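# Reorient a pinched spanner inside one robot hand

## Task

A spanner starts hanging from the hand, pinched by the tip of its handle between thumb and index finger. Using this hand alone (its wrist camera, camera bracket and the arm's final link also count as the hand), rotate and shift the spanner within the grasp until its orientation in the hand and the spot on the handle where it is held match the two goal pictures. The spanner must never touch anything other than the hand and must never leave it. To finish, keep it motionless in a firm grip for a moment, with the palm pointing straight down and no hand motor reporting "moving", then declare that you are done.

## Robot and tools

Robot: one arm with six joints ending in a right-handed robot hand that has six motors, plus a wrist camera on a bracket on the little-finger side. Cameras: cam_head_left, cam_head_right, cam_high, cam_low, cam_wrist, each 896x504, returned in that order. Calibration per camera (K, distortion, T_world_to_cam) is given, accurate only to a few degrees and millimetres.

Frames. Scene frame: origin on the table surface beneath the arm base, +z up, +y to the left when facing along +x. Reported pose: end_effector_position in metres and end_effector_quat_wxyz, plus linear (m/s) and angular (rad/s) velocities. The hand point is fixed to the palm, 0.05 m in front of it, where index pad and thumb tip meet in a pinch. Its +z runs along the straightened fingers (fingertips 0.06-0.07 m beyond), +y points out of the palm, +x runs across the palm from thumb toward little finger. The index closes onto the thumb from the +z side. "Palm facing straight down" means hand-point +y pointing toward scene -z. The bracket sticks out 0.03 m beyond the point along +y and 0.11 m across the palm; it can collide. Rotations, especially about x or y, shift the point slightly.

Row layout (used by execute_actions and move): 14 numbers, all in [-1, 1]: dx, dy, dz, rx, ry, rz, thumb_turn, thumb_bend, index, middle, ring, little, force_limit, speed. The first six are an offset, not a pose: a change relative to the hand point's measured pose when the action began (for a call's first action, the last pose reported), expressed in the hand point's own axes. 1.0 equals 0.6 m for dx-dz and 180 degrees for rx-rz; rx, ry, rz form a single rotation vector. Every row of an action is measured from that same start, not from the row before. Hand motors: -1 is open (thumb beside palm, thumb straight, finger straight), +1 is closed (thumb opposite fingers, fully bent, finger curled into palm); these are absolute targets. Pinch is roughly thumb_turn 0.57, thumb_bend 0.75, index 0.22. force_limit maps linearly from about 0 N at -1 to 10 N at +1 at the fingertip (15 N for both thumb motors) and only stops closing motors. speed maps from nearly zero at -1 to full at +1 (whole travel in 0.6 s); for gentle grips close at -0.9 or lower.

Tools.
- execute_actions(actions): list of up to 15 actions; each action is a table of up to 15 rows, one row per 1/30 s step; missing rows repeat the final row. Empty list just returns state and images. Per step the command is clipped to 100 mm and 16 degrees from the measured pose; the arm then stops at the last clipped pose, so large shifts need several actions.
- move(target, speed, stop_force, blocking): target is one 14-number row, offset from the last reported pose. Straight path toward it over 0.5-10 s; speed 0.002-0.5 m/s (default 0.25), rotation up to twice that in rad/s. Hand numbers are sent at the start. stop_force (13-80 N, optional) ends the path when the wrist sensor sees that much extra push along the travel direction; unreliable on rotating moves; omit when backing off a contact; not allowed with blocking=false. blocking=false returns after 0.5 s; then use wait or stop before other commands. Result adds a "move:" line: done, off_target, moving, held, fault or contact, plus limits (paced = clipped, held = some steps blocked) and distance to target.
- wait(seconds): 0 to 10, arm keeps its last command.
- stop(): brakes a running move.
- zoom_image(camera, region): region [x0, y0, x1, y1] in pixels, at most 504x504.
- show_instructions(): shows the reference images, including the goal pictures.
- finished_scene(scene): ends the given scene (1 or 2); irreversible; do this only once the spanner is held still and firmly, palm down.

Reading results. hand_measured, hand_stopped_by, hand_load_n give six values in the row's motor order. hand_stopped_by words: moving, target, force, stalled, fault. A motor moves only when its target changes by at least 0.01, then locks (holding at least 15 N). To squeeze harder, raise force_limit and send a target more closed than measured; to loosen, send one more open. Grip loss shows as loads dropping near 0. "Hand target" is where the controller is driving; "pose unreachable" means the clearance check altered the command. Wrist force and torque are in hand-point axes, noisy (offset up to about 5.5 N) and saturate near 100 N. Step readings list positions; HELD marks held-back steps.

Joint limits (rad): pan ±3.142, lift ±6.283, elbow 0 to 3.142, wrists ±6.283. Load limits (N m): pan 287, lift 287, elbow 130, each wrist 46.9. Exceeding a joint load or 150 N external force stops the arm 10 s. Motors heat under load: warning at 70 °C, braking at 85 °C.

Avoid: letting the spanner touch the table, arm or anything but the hand; dropping it; fast or hard contact; knocking objects off the table; ending with a loose grip or a motor still moving. The simulation runs while you think, holding the last command.

Each tool is called after ">>>" in YAML: its name, and indented under it one key for each argument.

Reference images:

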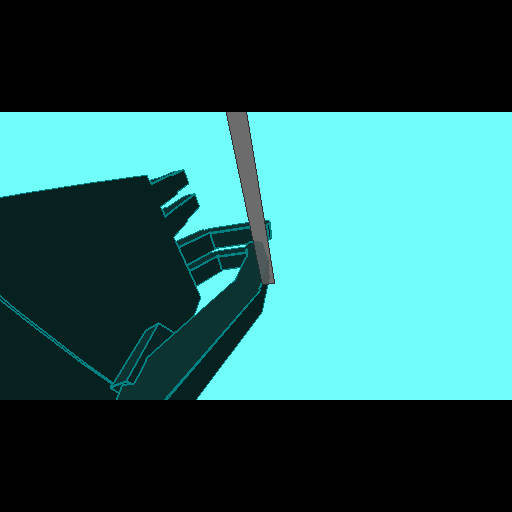

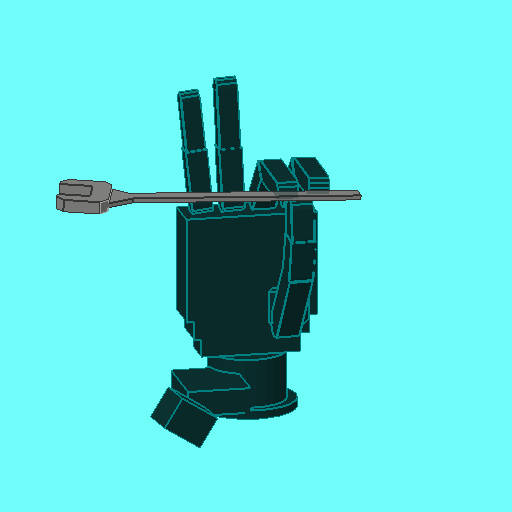

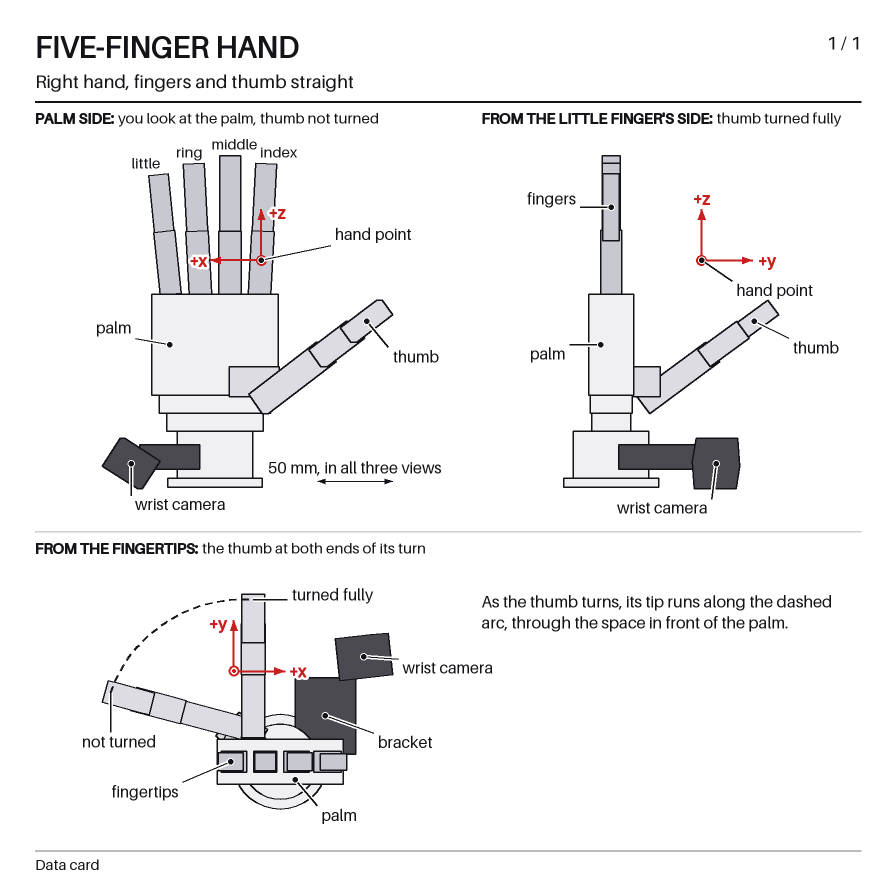

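## Session

>>> execute_actions:
  actions: []

Scene clock: 0.00 s.
end_effector_position=(+0.6934, -0.0960, +0.3193) hand_measured=(+0.570, +0.750, +0.184, -1.000, -1.000, -1.000) hand_load_n=(-0.5, +1.0, +8.5, +0.0, +0.0, +0.0) hand_stopped_by=(target, target, target, target, target, target) hand_force_limit=0.00 hand_speed=-0.80 end_effector_quat_wxyz=(+0.433, -0.421, +0.555, -0.572) end_effector_velocity=(-0.000, -0.001, +0.001) end_effector_angular_velocity=(-0.002, -0.003, -0.001)
Joint positions: [-0.541 -1.284  2.452 -4.334 -1.294  0.018]
Joint velocities: [-0.001 -0.001 -0.001 -0.002 -0.    -0.   ]
Wrist force (N, on the end effector, along its own x y z axes, offset not removed): no reading
Wrist torque (N m, same axes, about the end effector's origin, offset not removed): no reading
Hand target: +0.693, -0.096, +0.319; +0.433, -0.421, +0.555, -0.572

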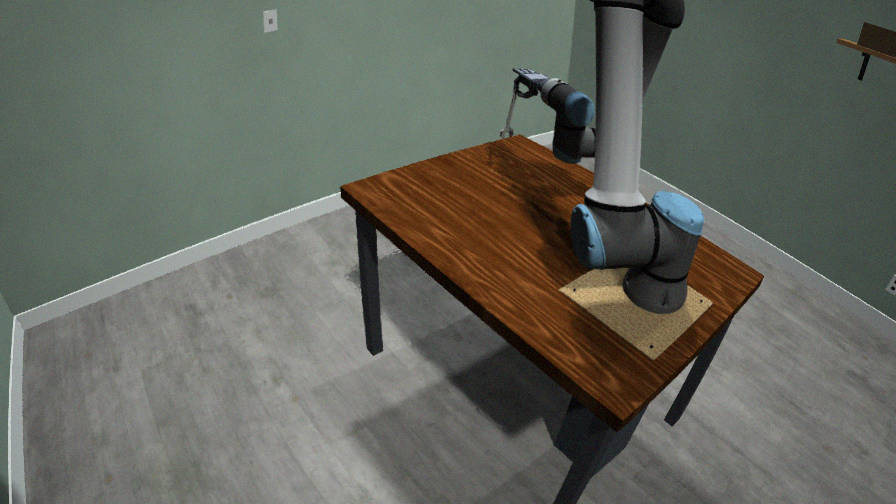

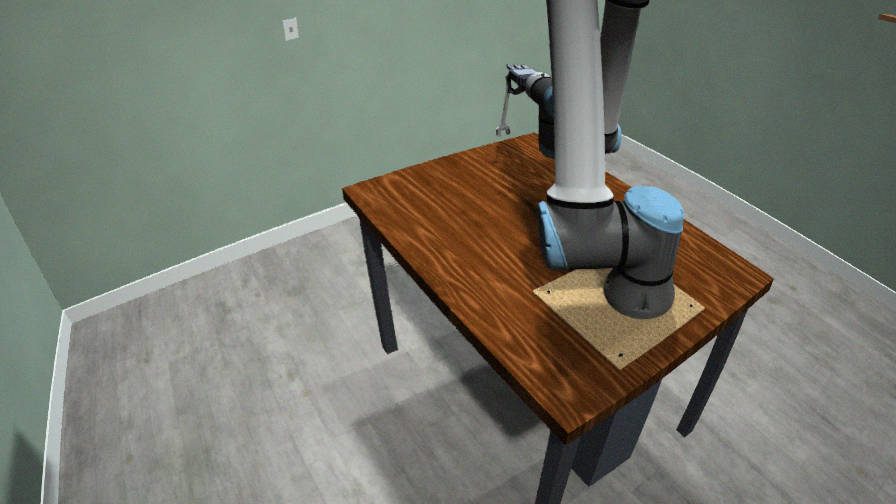

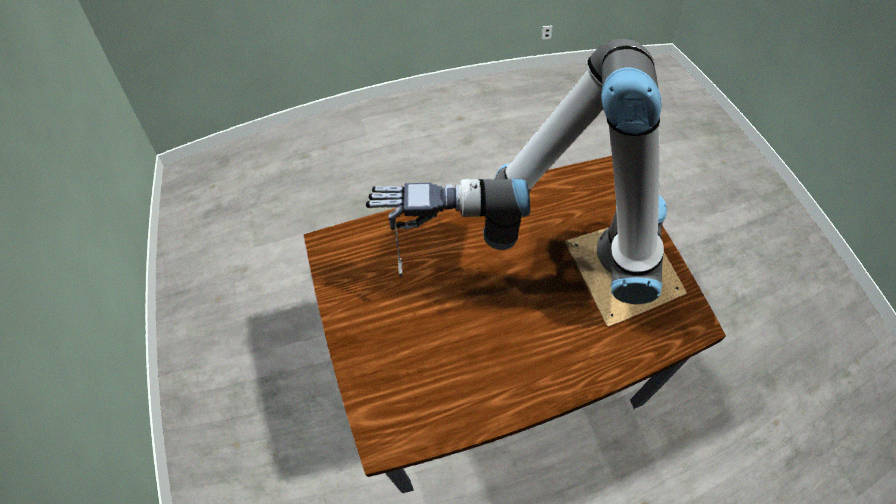

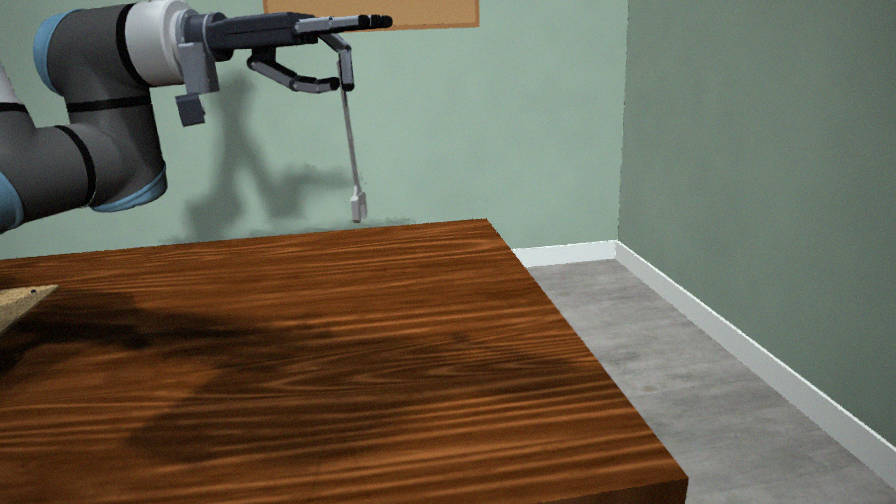

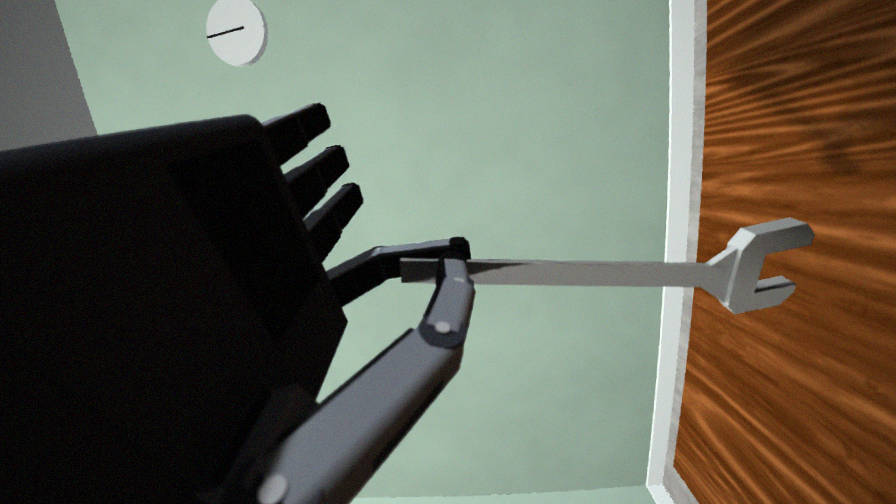

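>>> move:
  target: [0,0,0,0,0,0.2,0.57,0.75,0.184,-1,-1,-1,0.7,-0.9]
  speed: 0.2

Scene clock: 3.37 s.
end_effector_position=(+0.6934, -0.0960, +0.3195) hand_measured=(+0.570, +0.748, +0.182, -1.000, -1.000, -1.000) hand_load_n=(-1.0, +2.0, +7.5, +0.0, +0.0, +0.0) hand_stopped_by=(target, target, target, target, target, target) hand_force_limit=0.70 hand_speed=-0.90 end_effector_quat_wxyz=(+0.588, -0.229, +0.658, -0.410) end_effector_velocity=(-0.000, +0.000, -0.000) end_effector_angular_velocity=(+0.009, -0.002, +0.000)
Joint positions: [-0.611 -1.214  2.463 -4.415 -1.224  0.648]
Joint velocities: [-0.001  0.002  0.001 -0.002  0.001  0.009]
Wrist force (N, on the end effector, along its own x y z axes, offset not removed): [0.4 6.4 -0.6]
Wrist torque (N m, same axes, about the end effector's origin, offset not removed): [0.83 -0.05 -0.13]
Hand target: +0.693, -0.096, +0.320; +0.589, -0.229, +0.658, -0.410
Off the commanded pose: 0.000 m, 0 deg.
move: done
camera_calibration (this result's frames):
cam_wrist: T_world_to_cam=[[0.208302, 0.676714, -0.706165, 0.144754], [-0.357127, 0.724775, 0.589204, 0.131953], [0.910533, 0.129458, 0.392645, -0.615654], [0, 0, 0, 1]] pos_world=[0.577545, -0.113892, 0.266207]

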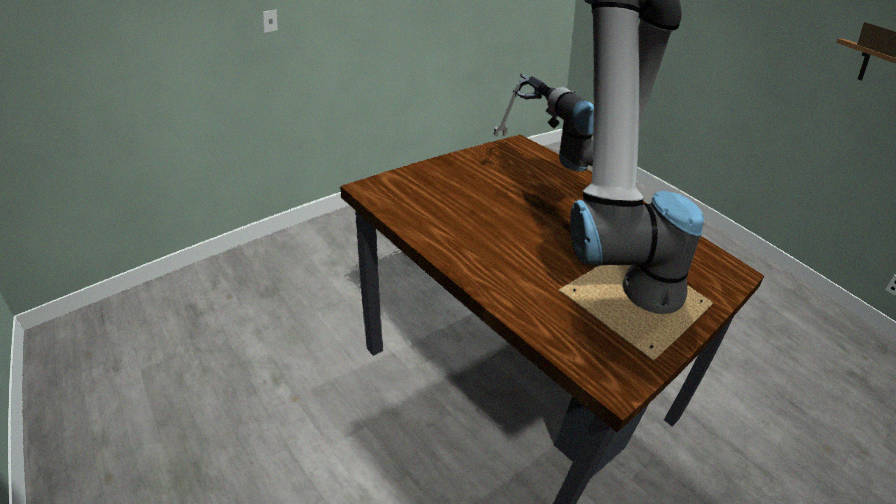

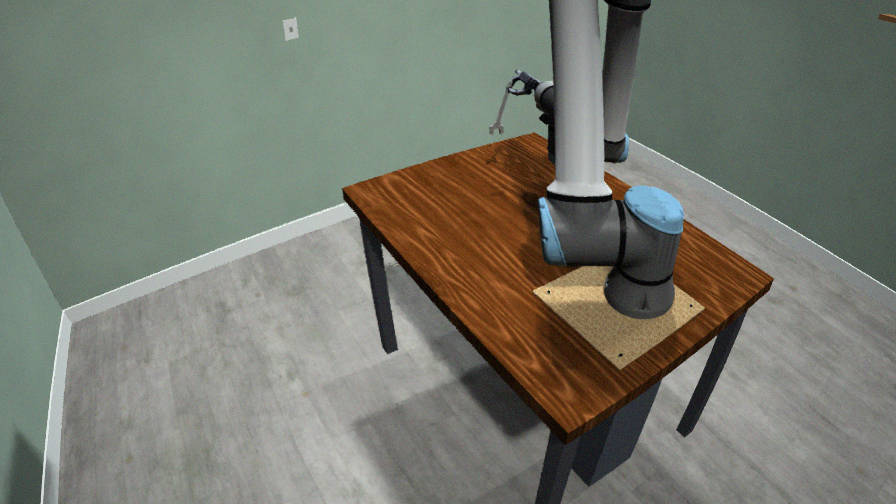

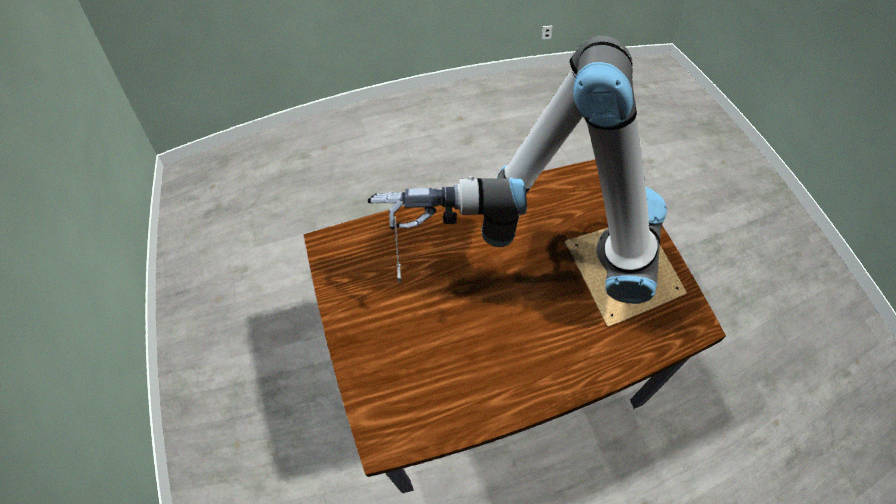

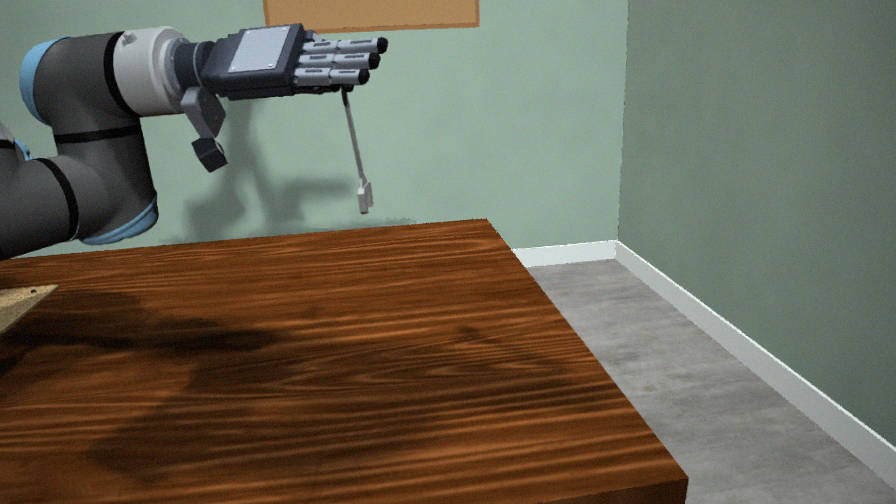

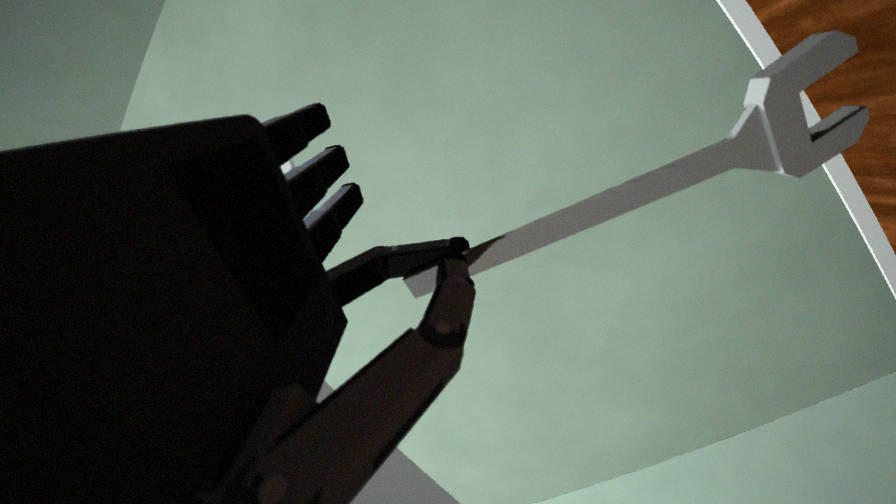

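>>> move:
  target: [0,0,0,0,0,0.22,0.57,0.75,0.184,-1,-1,-1,0.7,-0.9]
  speed: 0.2

>>> zoom_image:
  camera: "cam_wrist"
  region: [340,160,580,340]

Scene clock: 6.47 s.
end_effector_position=(+0.6934, -0.0961, +0.3196) hand_measured=(+0.570, +0.748, +0.182, -1.000, -1.000, -1.000) hand_load_n=(-0.5, +1.5, +7.5, +0.0, +0.0, +0.0) hand_stopped_by=(target, target, target, target, target, target) hand_force_limit=0.70 hand_speed=-0.90 end_effector_quat_wxyz=(+0.692, +0.007, +0.697, -0.187) end_effector_velocity=(+0.000, -0.000, -0.000) end_effector_angular_velocity=(+0.013, -0.002, +0.000)
Joint positions: [-0.623 -1.1    2.464 -4.53  -1.212  1.338]
Joint velocities: [ 0.001  0.003 -0.    -0.001 -0.001  0.013]
Wrist force (N, on the end effector, along its own x y z axes, offset not removed): [1.0 5.2 -0.6]
Wrist torque (N m, same axes, about the end effector's origin, offset not removed): [0.98 -0.15 0.02]
Hand target: +0.693, -0.096, +0.320; +0.693, +0.007, +0.697, -0.187
Off the commanded pose: 0.000 m, 0 deg.
move: done
camera_calibration (this result's frames):
cam_wrist: T_world_to_cam=[[0.268893, 0.958547, -0.0942594, -0.0655985], [-0.505014, 0.223643, 0.833633, 0.108222], [0.820157, -0.176556, 0.544216, -0.630894], [0, 0, 0, 1]] pos_world=[0.589725, -0.072712, 0.246942]

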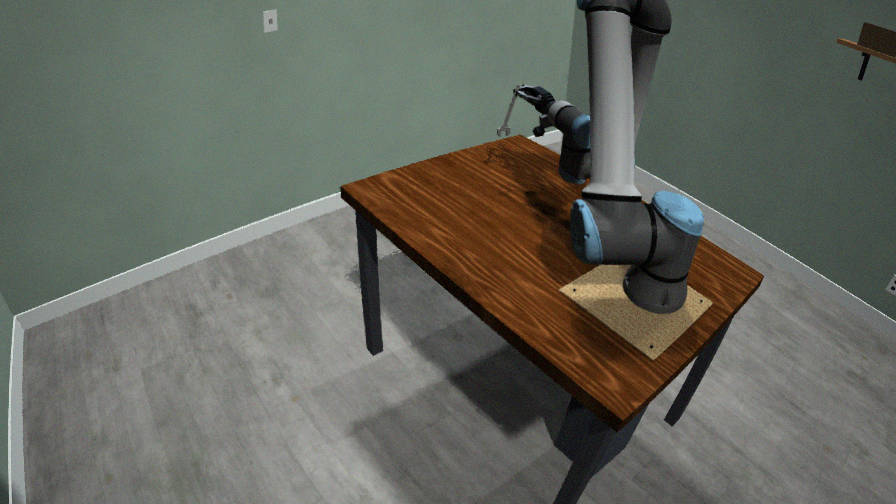

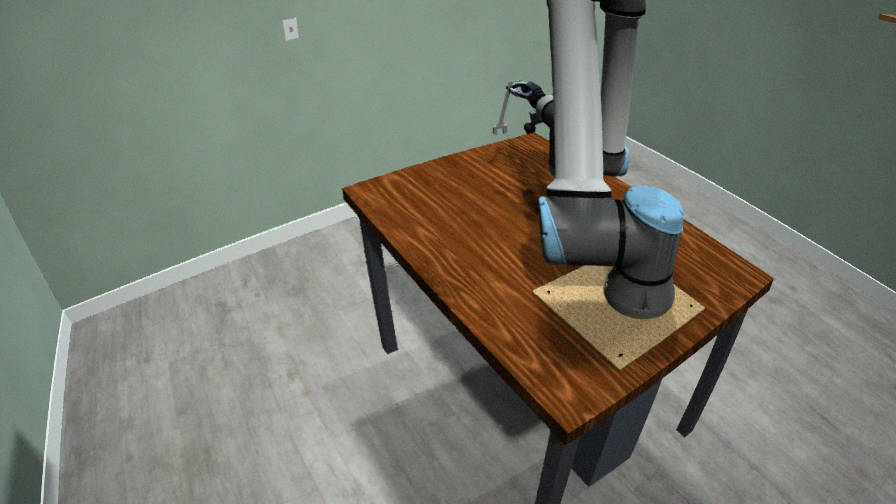

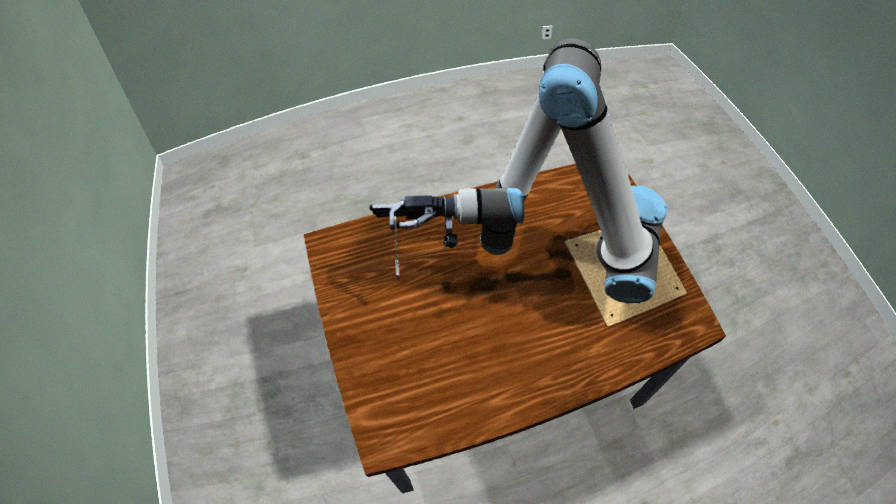

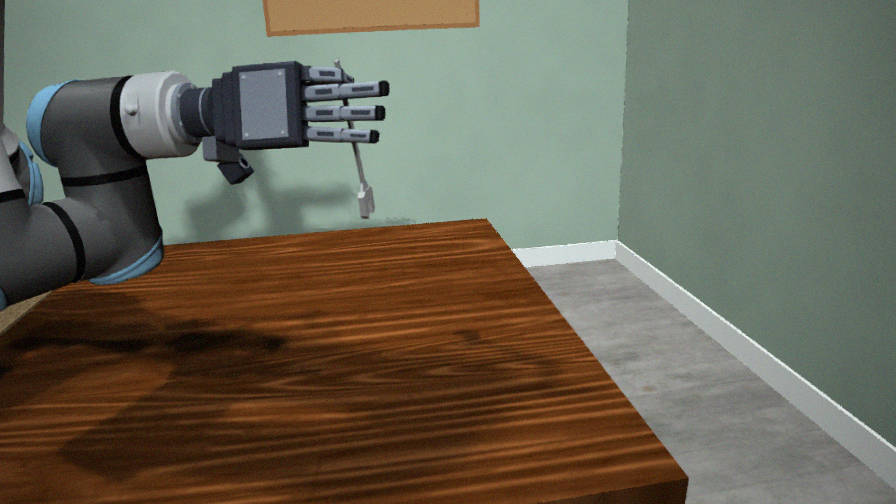

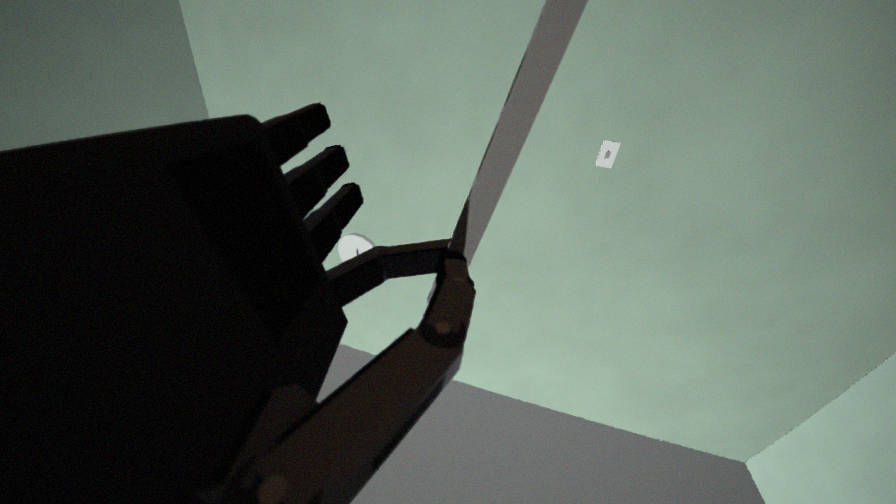

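Region (340, 160, 580, 340) of cam_wrist's 896x504 image, scaled by 2.100, with more detail than that image has; it fills the top 378 rows of this view, and the rest is white.

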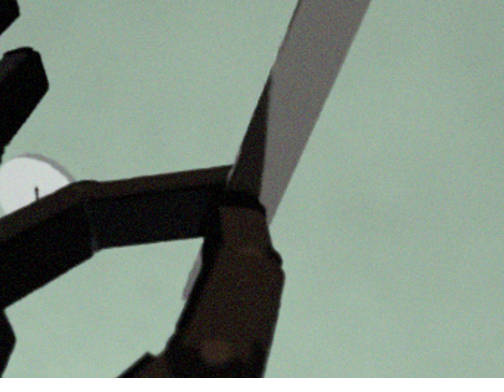

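>>> move:
  target: [0,0,0,0,0,0.16,0.57,0.75,0.184,-0.1,-1,-1,0.7,-0.6]
  speed: 0.2

>>> zoom_image:
  camera: "cam_high"
  region: [350,180,470,290]

Scene clock: 8.90 s.
end_effector_position=(+0.6934, -0.0962, +0.3196) hand_measured=(+0.570, +0.748, +0.182, -0.100, -1.000, -1.000) hand_load_n=(-0.5, +1.0, +7.5, +0.0, +0.0, +0.0) hand_stopped_by=(target, target, target, target, target, target) hand_force_limit=0.70 hand_speed=-0.60 end_effector_quat_wxyz=(+0.717, +0.180, +0.673, -0.009) end_effector_velocity=(+0.000, +0.000, +0.001) end_effector_angular_velocity=(+0.011, -0.007, +0.000)
Joint positions: [-0.585 -1.023  2.456 -4.599 -1.25   1.839]
Joint velocities: [ 0.002  0.001 -0.001 -0.003 -0.002  0.013]
Wrist force (N, on the end effector, along its own x y z axes, offset not removed): [4.6 1.3 0.0]
Wrist torque (N m, same axes, about the end effector's origin, offset not removed): [0.28 -0.61 0.20]
Hand target: +0.693, -0.096, +0.320; +0.717, +0.180, +0.673, -0.009
Off the commanded pose: 0.000 m, 0 deg.
move: done
camera_calibration (this result's frames):
cam_wrist: T_world_to_cam=[[0.234377, 0.887997, 0.395638, -0.204955], [-0.615929, -0.179226, 0.767144, 0.167663], [0.75213, -0.423486, 0.504937, -0.594959], [0, 0, 0, 1]] pos_world=[0.598792, -0.0399082, 0.252883]

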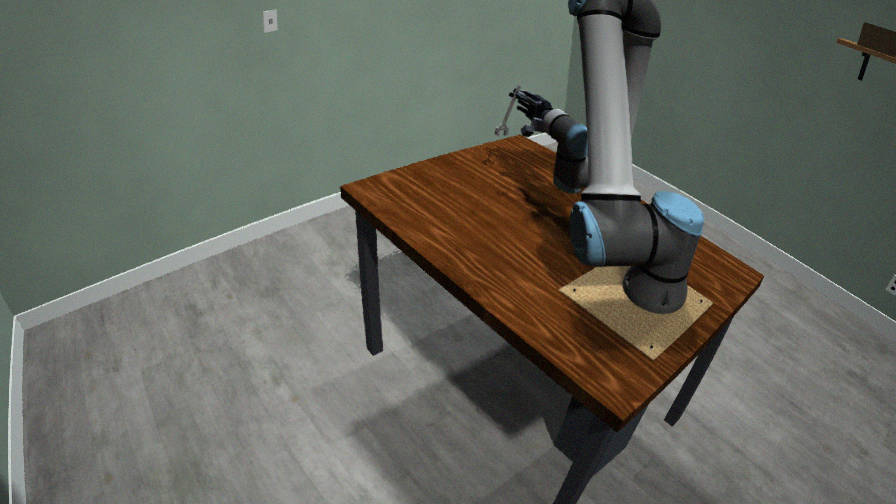

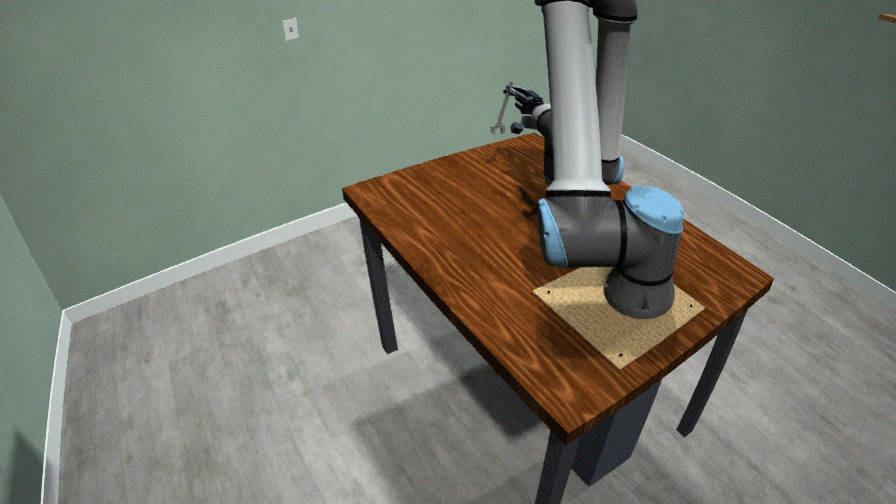

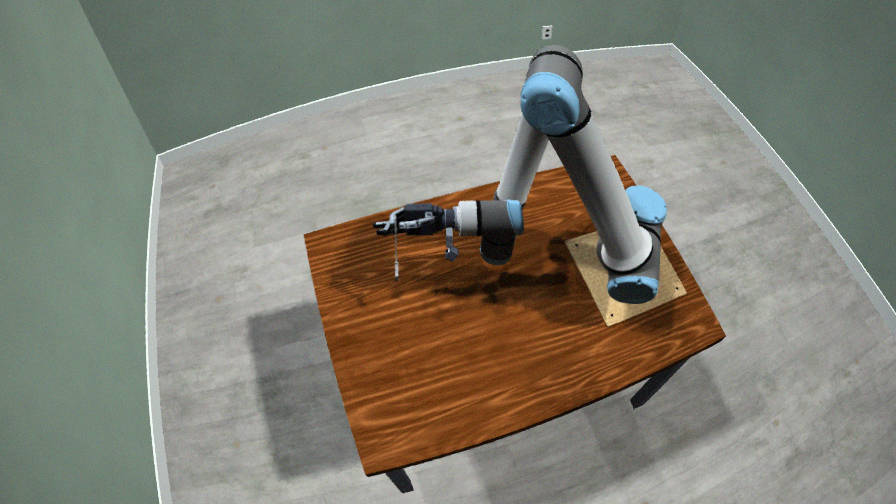

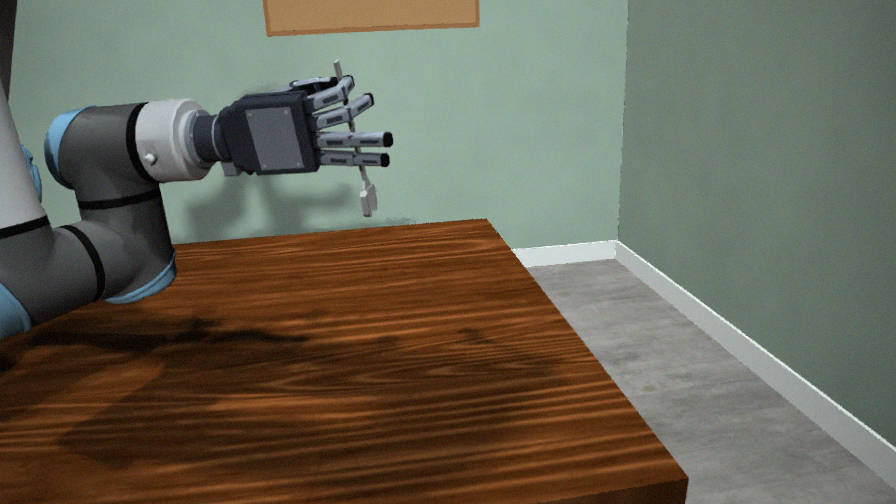

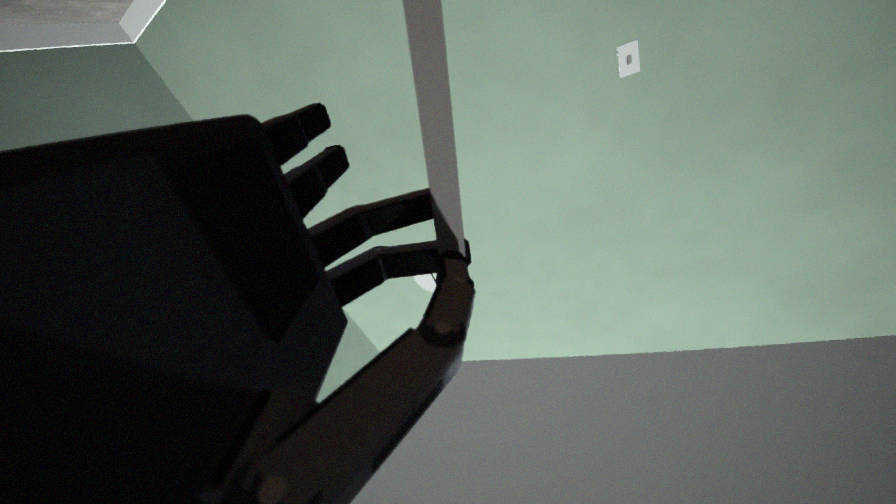

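Region (350, 180, 470, 290) of cam_high's 896x504 image, scaled by 4.200, with more detail than that image has; it fills the top 462 rows of this view, and the rest is white.

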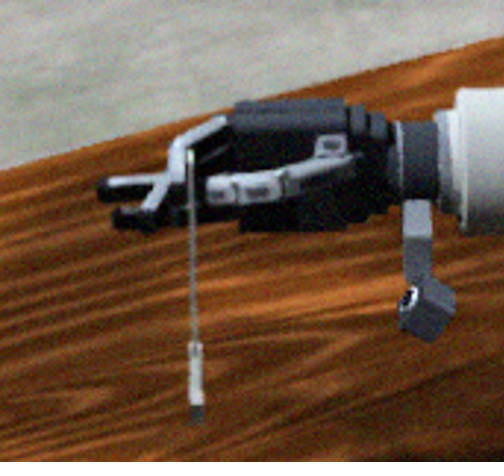

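>>> execute_actions:
  actions:
    - [[0,0,0,0,0,0.025,0.57,0.75,0.184,0.08,0.0,-0.05,-0.8,-0.3]]
    - [[0,0,0,0,0,0,0.57,0.75,0.184,0.08,0.0,-0.05,-0.8,-0.3]]
    - [[0,0,0,0,0,-0.035,0.57,0.75,0.184,0.2,0.2,0.2,-0.85,-0.9]]
    - [[0,0,0,0,0,-0.035,0.57,0.75,0.184,0.2,0.2,0.2,-0.85,-0.9]]
    - [[0,0,0,0,0,-0.03,0.57,0.75,0.184,0.2,0.2,0.2,-0.85,-0.9]]
    - [[0,0,0,0,0,0,0.57,0.75,0.184,0.2,0.2,0.2,-0.85,-0.9]]

>>> zoom_image:
  camera: "cam_high"
  region: [350,180,470,290]

Scene clock: 13.57 s.
end_effector_position=(+0.6934, -0.0961, +0.3196) hand_measured=(+0.570, +0.748, +0.182, +0.168, +0.166, +0.172) hand_load_n=(+0.0, +1.5, +8.5, +0.0, +0.0, +0.5) hand_stopped_by=(target, target, target, force, force, force) hand_force_limit=-0.85 hand_speed=-0.90 end_effector_quat_wxyz=(+0.711, +0.100, +0.690, -0.092) end_effector_velocity=(-0.000, -0.000, +0.001) end_effector_angular_velocity=(+0.000, -0.002, -0.000)
Joint positions: [-0.607 -1.056  2.46  -4.57  -1.228  1.606]
Joint velocities: [-0.    -0.001  0.    -0.001 -0.     0.001]
Wrist force (N, on the end effector, along its own x y z axes, offset not removed): [1.6 4.9 1.6]
Wrist torque (N m, same axes, about the end effector's origin, offset not removed): [0.75 -0.19 0.22]
Hand target: +0.693, -0.096, +0.320; +0.711, +0.100, +0.690, -0.092
Off the commanded pose: 0.000 m, 0 deg.
Step readings (end_effector_position; steps 1 to 15: 1st action; 16 to 30: 2nd action; 31 to 45: 3rd action; 46 to 60: 4th action; 61 to 75: 5th action; 76 to 90: 6th action):
0: (+0.6934, -0.0962, +0.3196)
1: (+0.6934, -0.0962, +0.3196)
2: (+0.6935, -0.0959, +0.3193)
4: (+0.6934, -0.0960, +0.3194)
8: (+0.6934, -0.0962, +0.3195)
15: (+0.6934, -0.0962, +0.3196)
16: (+0.6934, -0.0962, +0.3196)
17: (+0.6934, -0.0962, +0.3196)
19: (+0.6934, -0.0962, +0.3196)
23: (+0.6934, -0.0962, +0.3196)
30: (+0.6934, -0.0962, +0.3196)
31: (+0.6934, -0.0962, +0.3196)
32: (+0.6933, -0.0967, +0.3201)
34: (+0.6934, -0.0966, +0.3200)
38: (+0.6934, -0.0963, +0.3196)
45: (+0.6934, -0.0962, +0.3196)
46: (+0.6934, -0.0962, +0.3196)
47: (+0.6933, -0.0966, +0.3201)
49: (+0.6933, -0.0966, +0.3200)
53: (+0.6934, -0.0963, +0.3196)
60: (+0.6934, -0.0962, +0.3196)
61: (+0.6934, -0.0962, +0.3196)
62: (+0.6933, -0.0964, +0.3200)
64: (+0.6933, -0.0964, +0.3199)
68: (+0.6934, -0.0962, +0.3196)
75: (+0.6934, -0.0961, +0.3196)
76: (+0.6934, -0.0961, +0.3196)
77: (+0.6934, -0.0961, +0.3196)
79: (+0.6934, -0.0961, +0.3196)
83: (+0.6934, -0.0961, +0.3196)
90: end_effector_position above
camera_calibration (this result's frames):
cam_wrist: T_world_to_cam=[[0.258472, 0.95036, 0.173229, -0.144623], [-0.566487, 0.00386133, 0.824061, 0.132801], [0.782486, -0.311129, 0.539365, -0.61617], [0, 0, 0, 1]] pos_world=[0.594756, -0.0547772, 0.247957]

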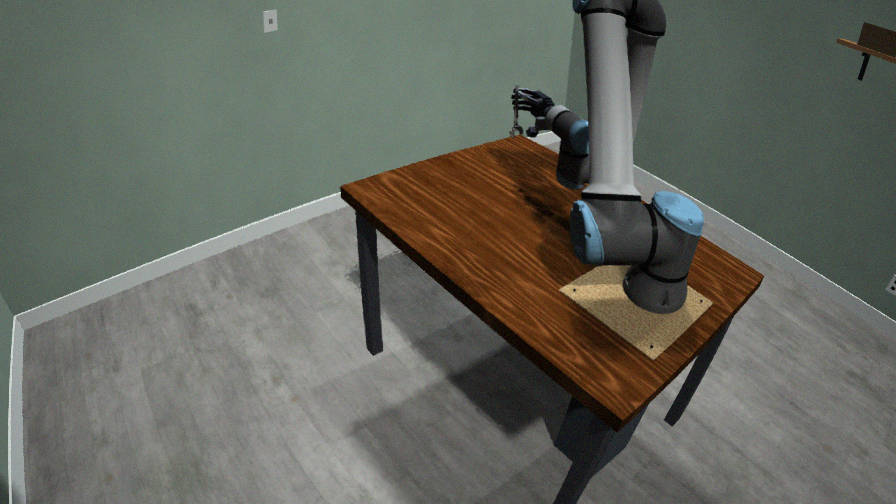

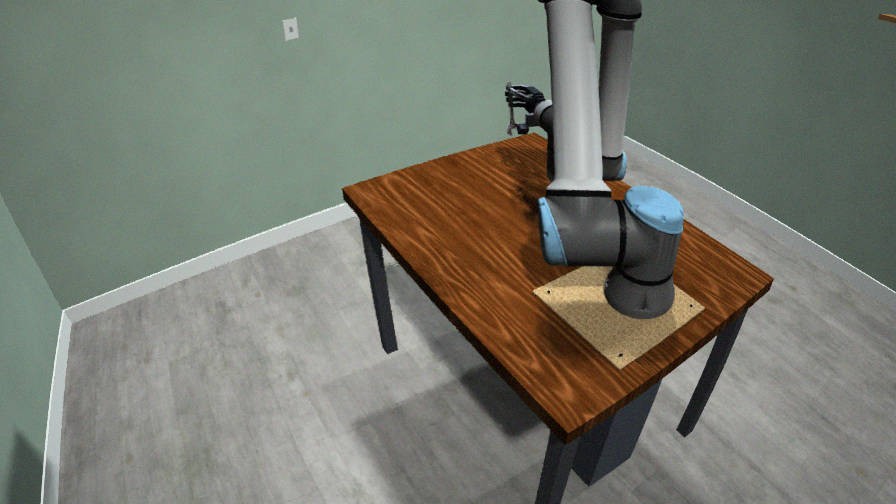

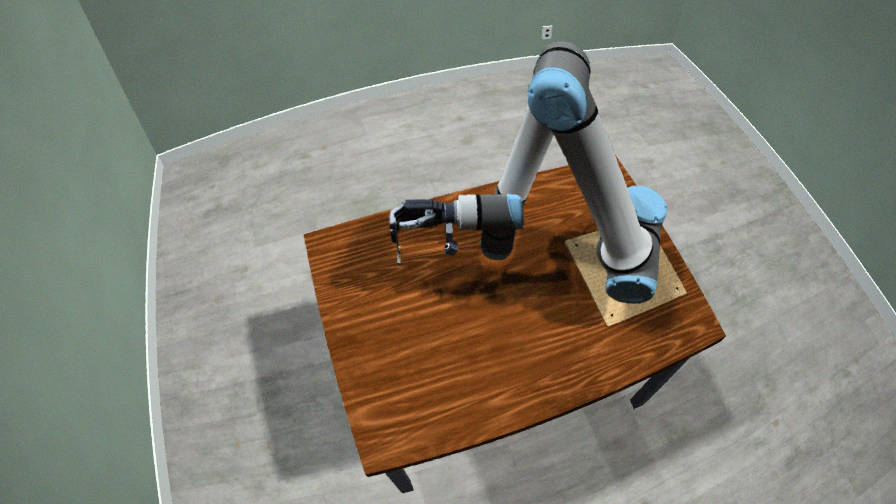

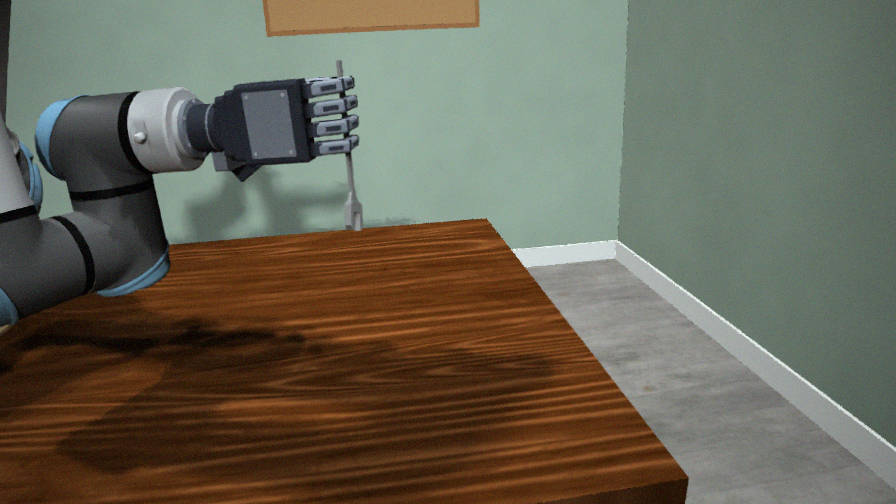

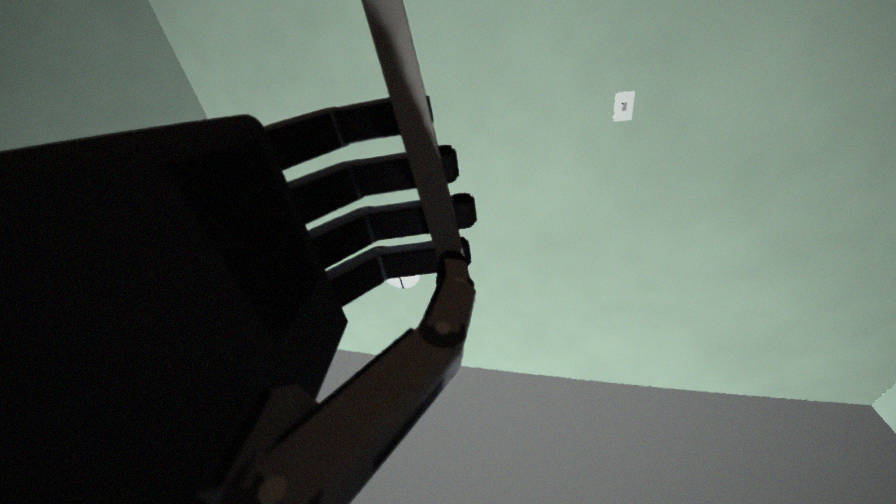

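Region (350, 180, 470, 290) of cam_high's 896x504 image, scaled by 4.200, with more detail than that image has; it fills the top 462 rows of this view, and the rest is white.

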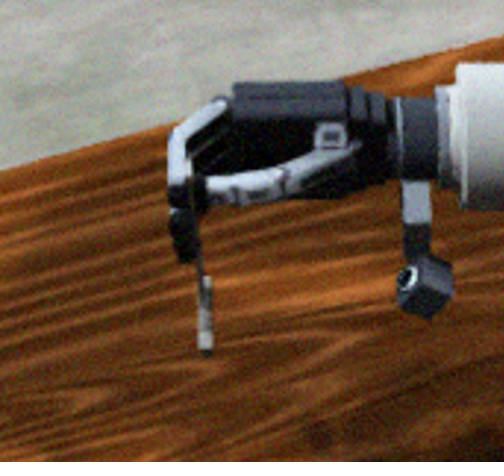

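>>> move:
  target: [0,0,0,0,0.5,0,0.57,0.75,0.184,0.2,0.2,0.2,-0.85,-0.9]
  speed: 0.3

Scene clock: 17.07 s.
end_effector_position=(+0.6933, -0.0961, +0.3191) hand_measured=(+0.570, +0.748, +0.182, +0.168, +0.166, +0.172) hand_load_n=(+0.0, +1.5, +8.5, +0.0, +0.5, +1.5) hand_stopped_by=(target, target, target, force, force, force) hand_force_limit=-0.85 hand_speed=-0.90 end_effector_quat_wxyz=(+0.016, +0.137, +0.990, +0.005) end_effector_velocity=(+0.001, +0.001, +0.001) end_effector_angular_velocity=(+0.003, +0.010, +0.002)
Joint positions: [-0.495 -1.589  1.989 -1.988 -1.539  1.342]
Joint velocities: [ 0.003  0.004 -0.008  0.014 -0.002  0.001]
Wrist force (N, on the end effector, along its own x y z axes, offset not removed): [0.6 0.9 2.5]
Wrist torque (N m, same axes, about the end effector's origin, offset not removed): [0.12 -0.36 -0.09]
Hand target: +0.693, -0.096, +0.319; +0.015, +0.137, +0.990, +0.005
Off the commanded pose: 0.001 m, 0 deg.
move: done
camera_calibration (this result's frames):
cam_wrist: T_world_to_cam=[[0.420968, 0.906822, 0.0214437, -0.212963], [0.75524, -0.363498, 0.545419, -0.729589], [0.502393, -0.213409, -0.837889, 0.027224], [0, 0, 0, 1]] pos_world=[0.626988, -0.0662747, 0.425309]

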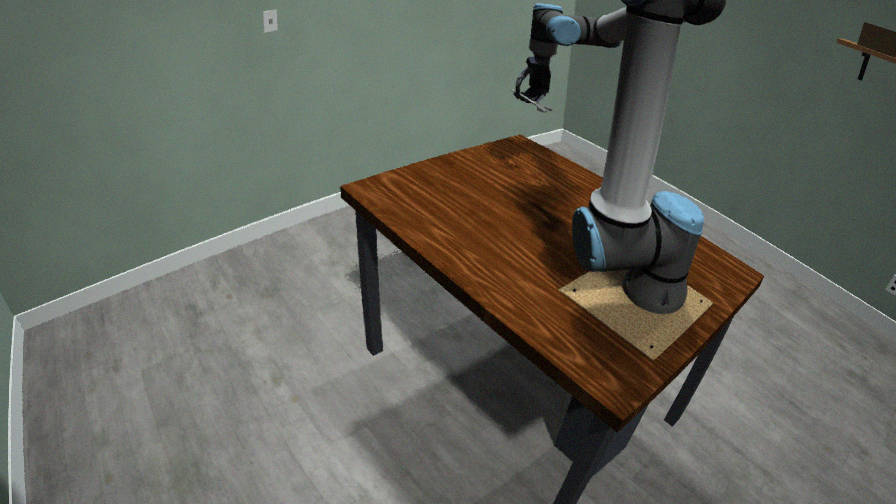

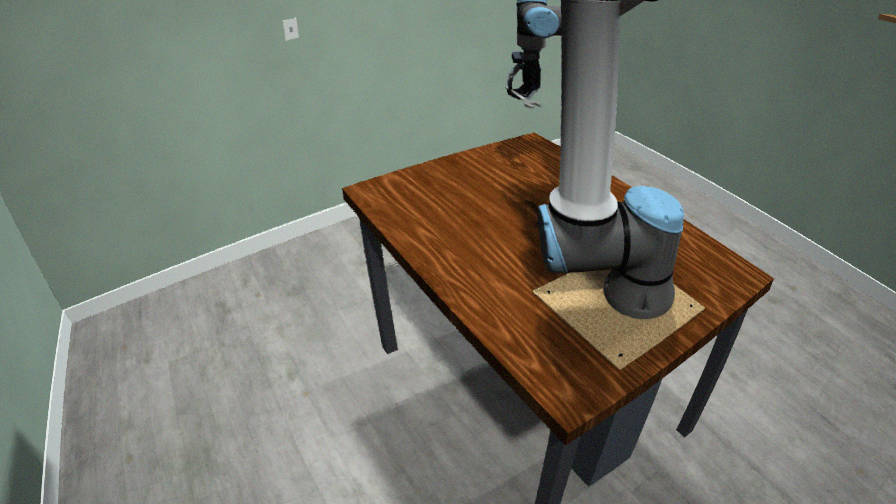

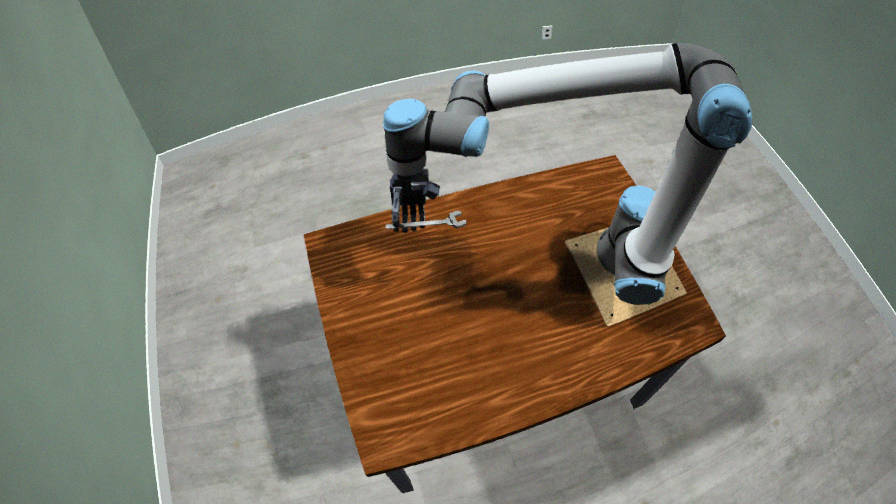

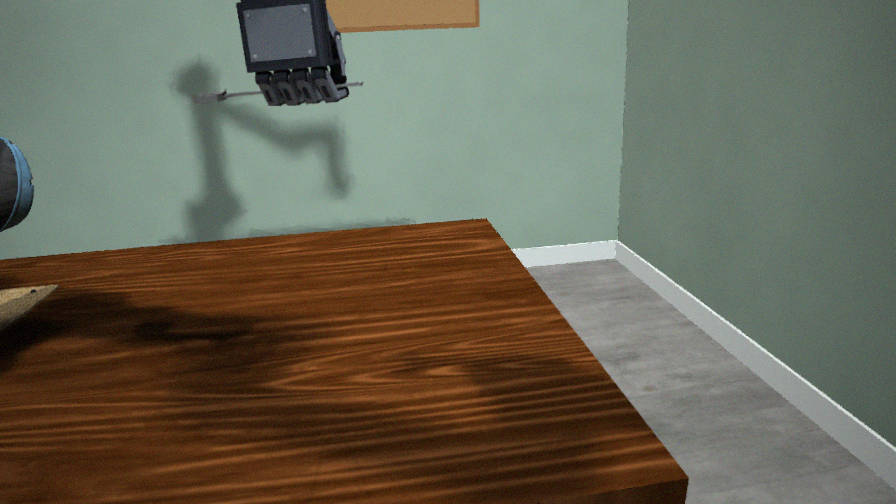

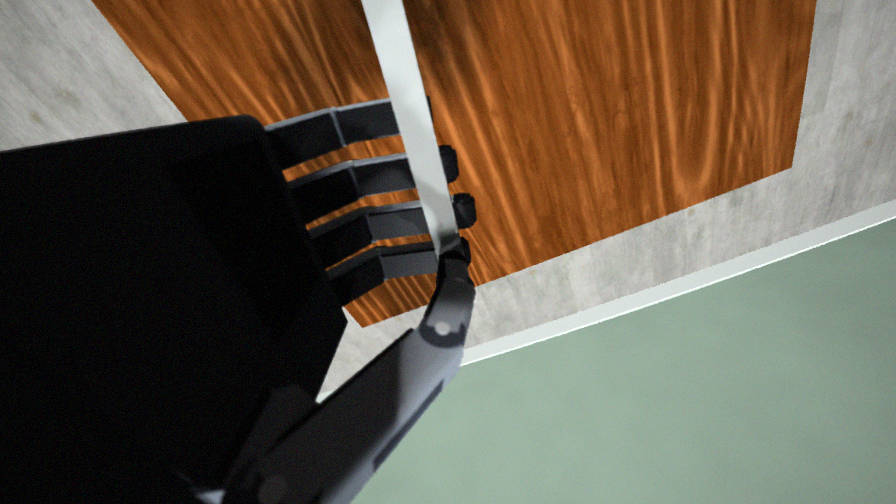

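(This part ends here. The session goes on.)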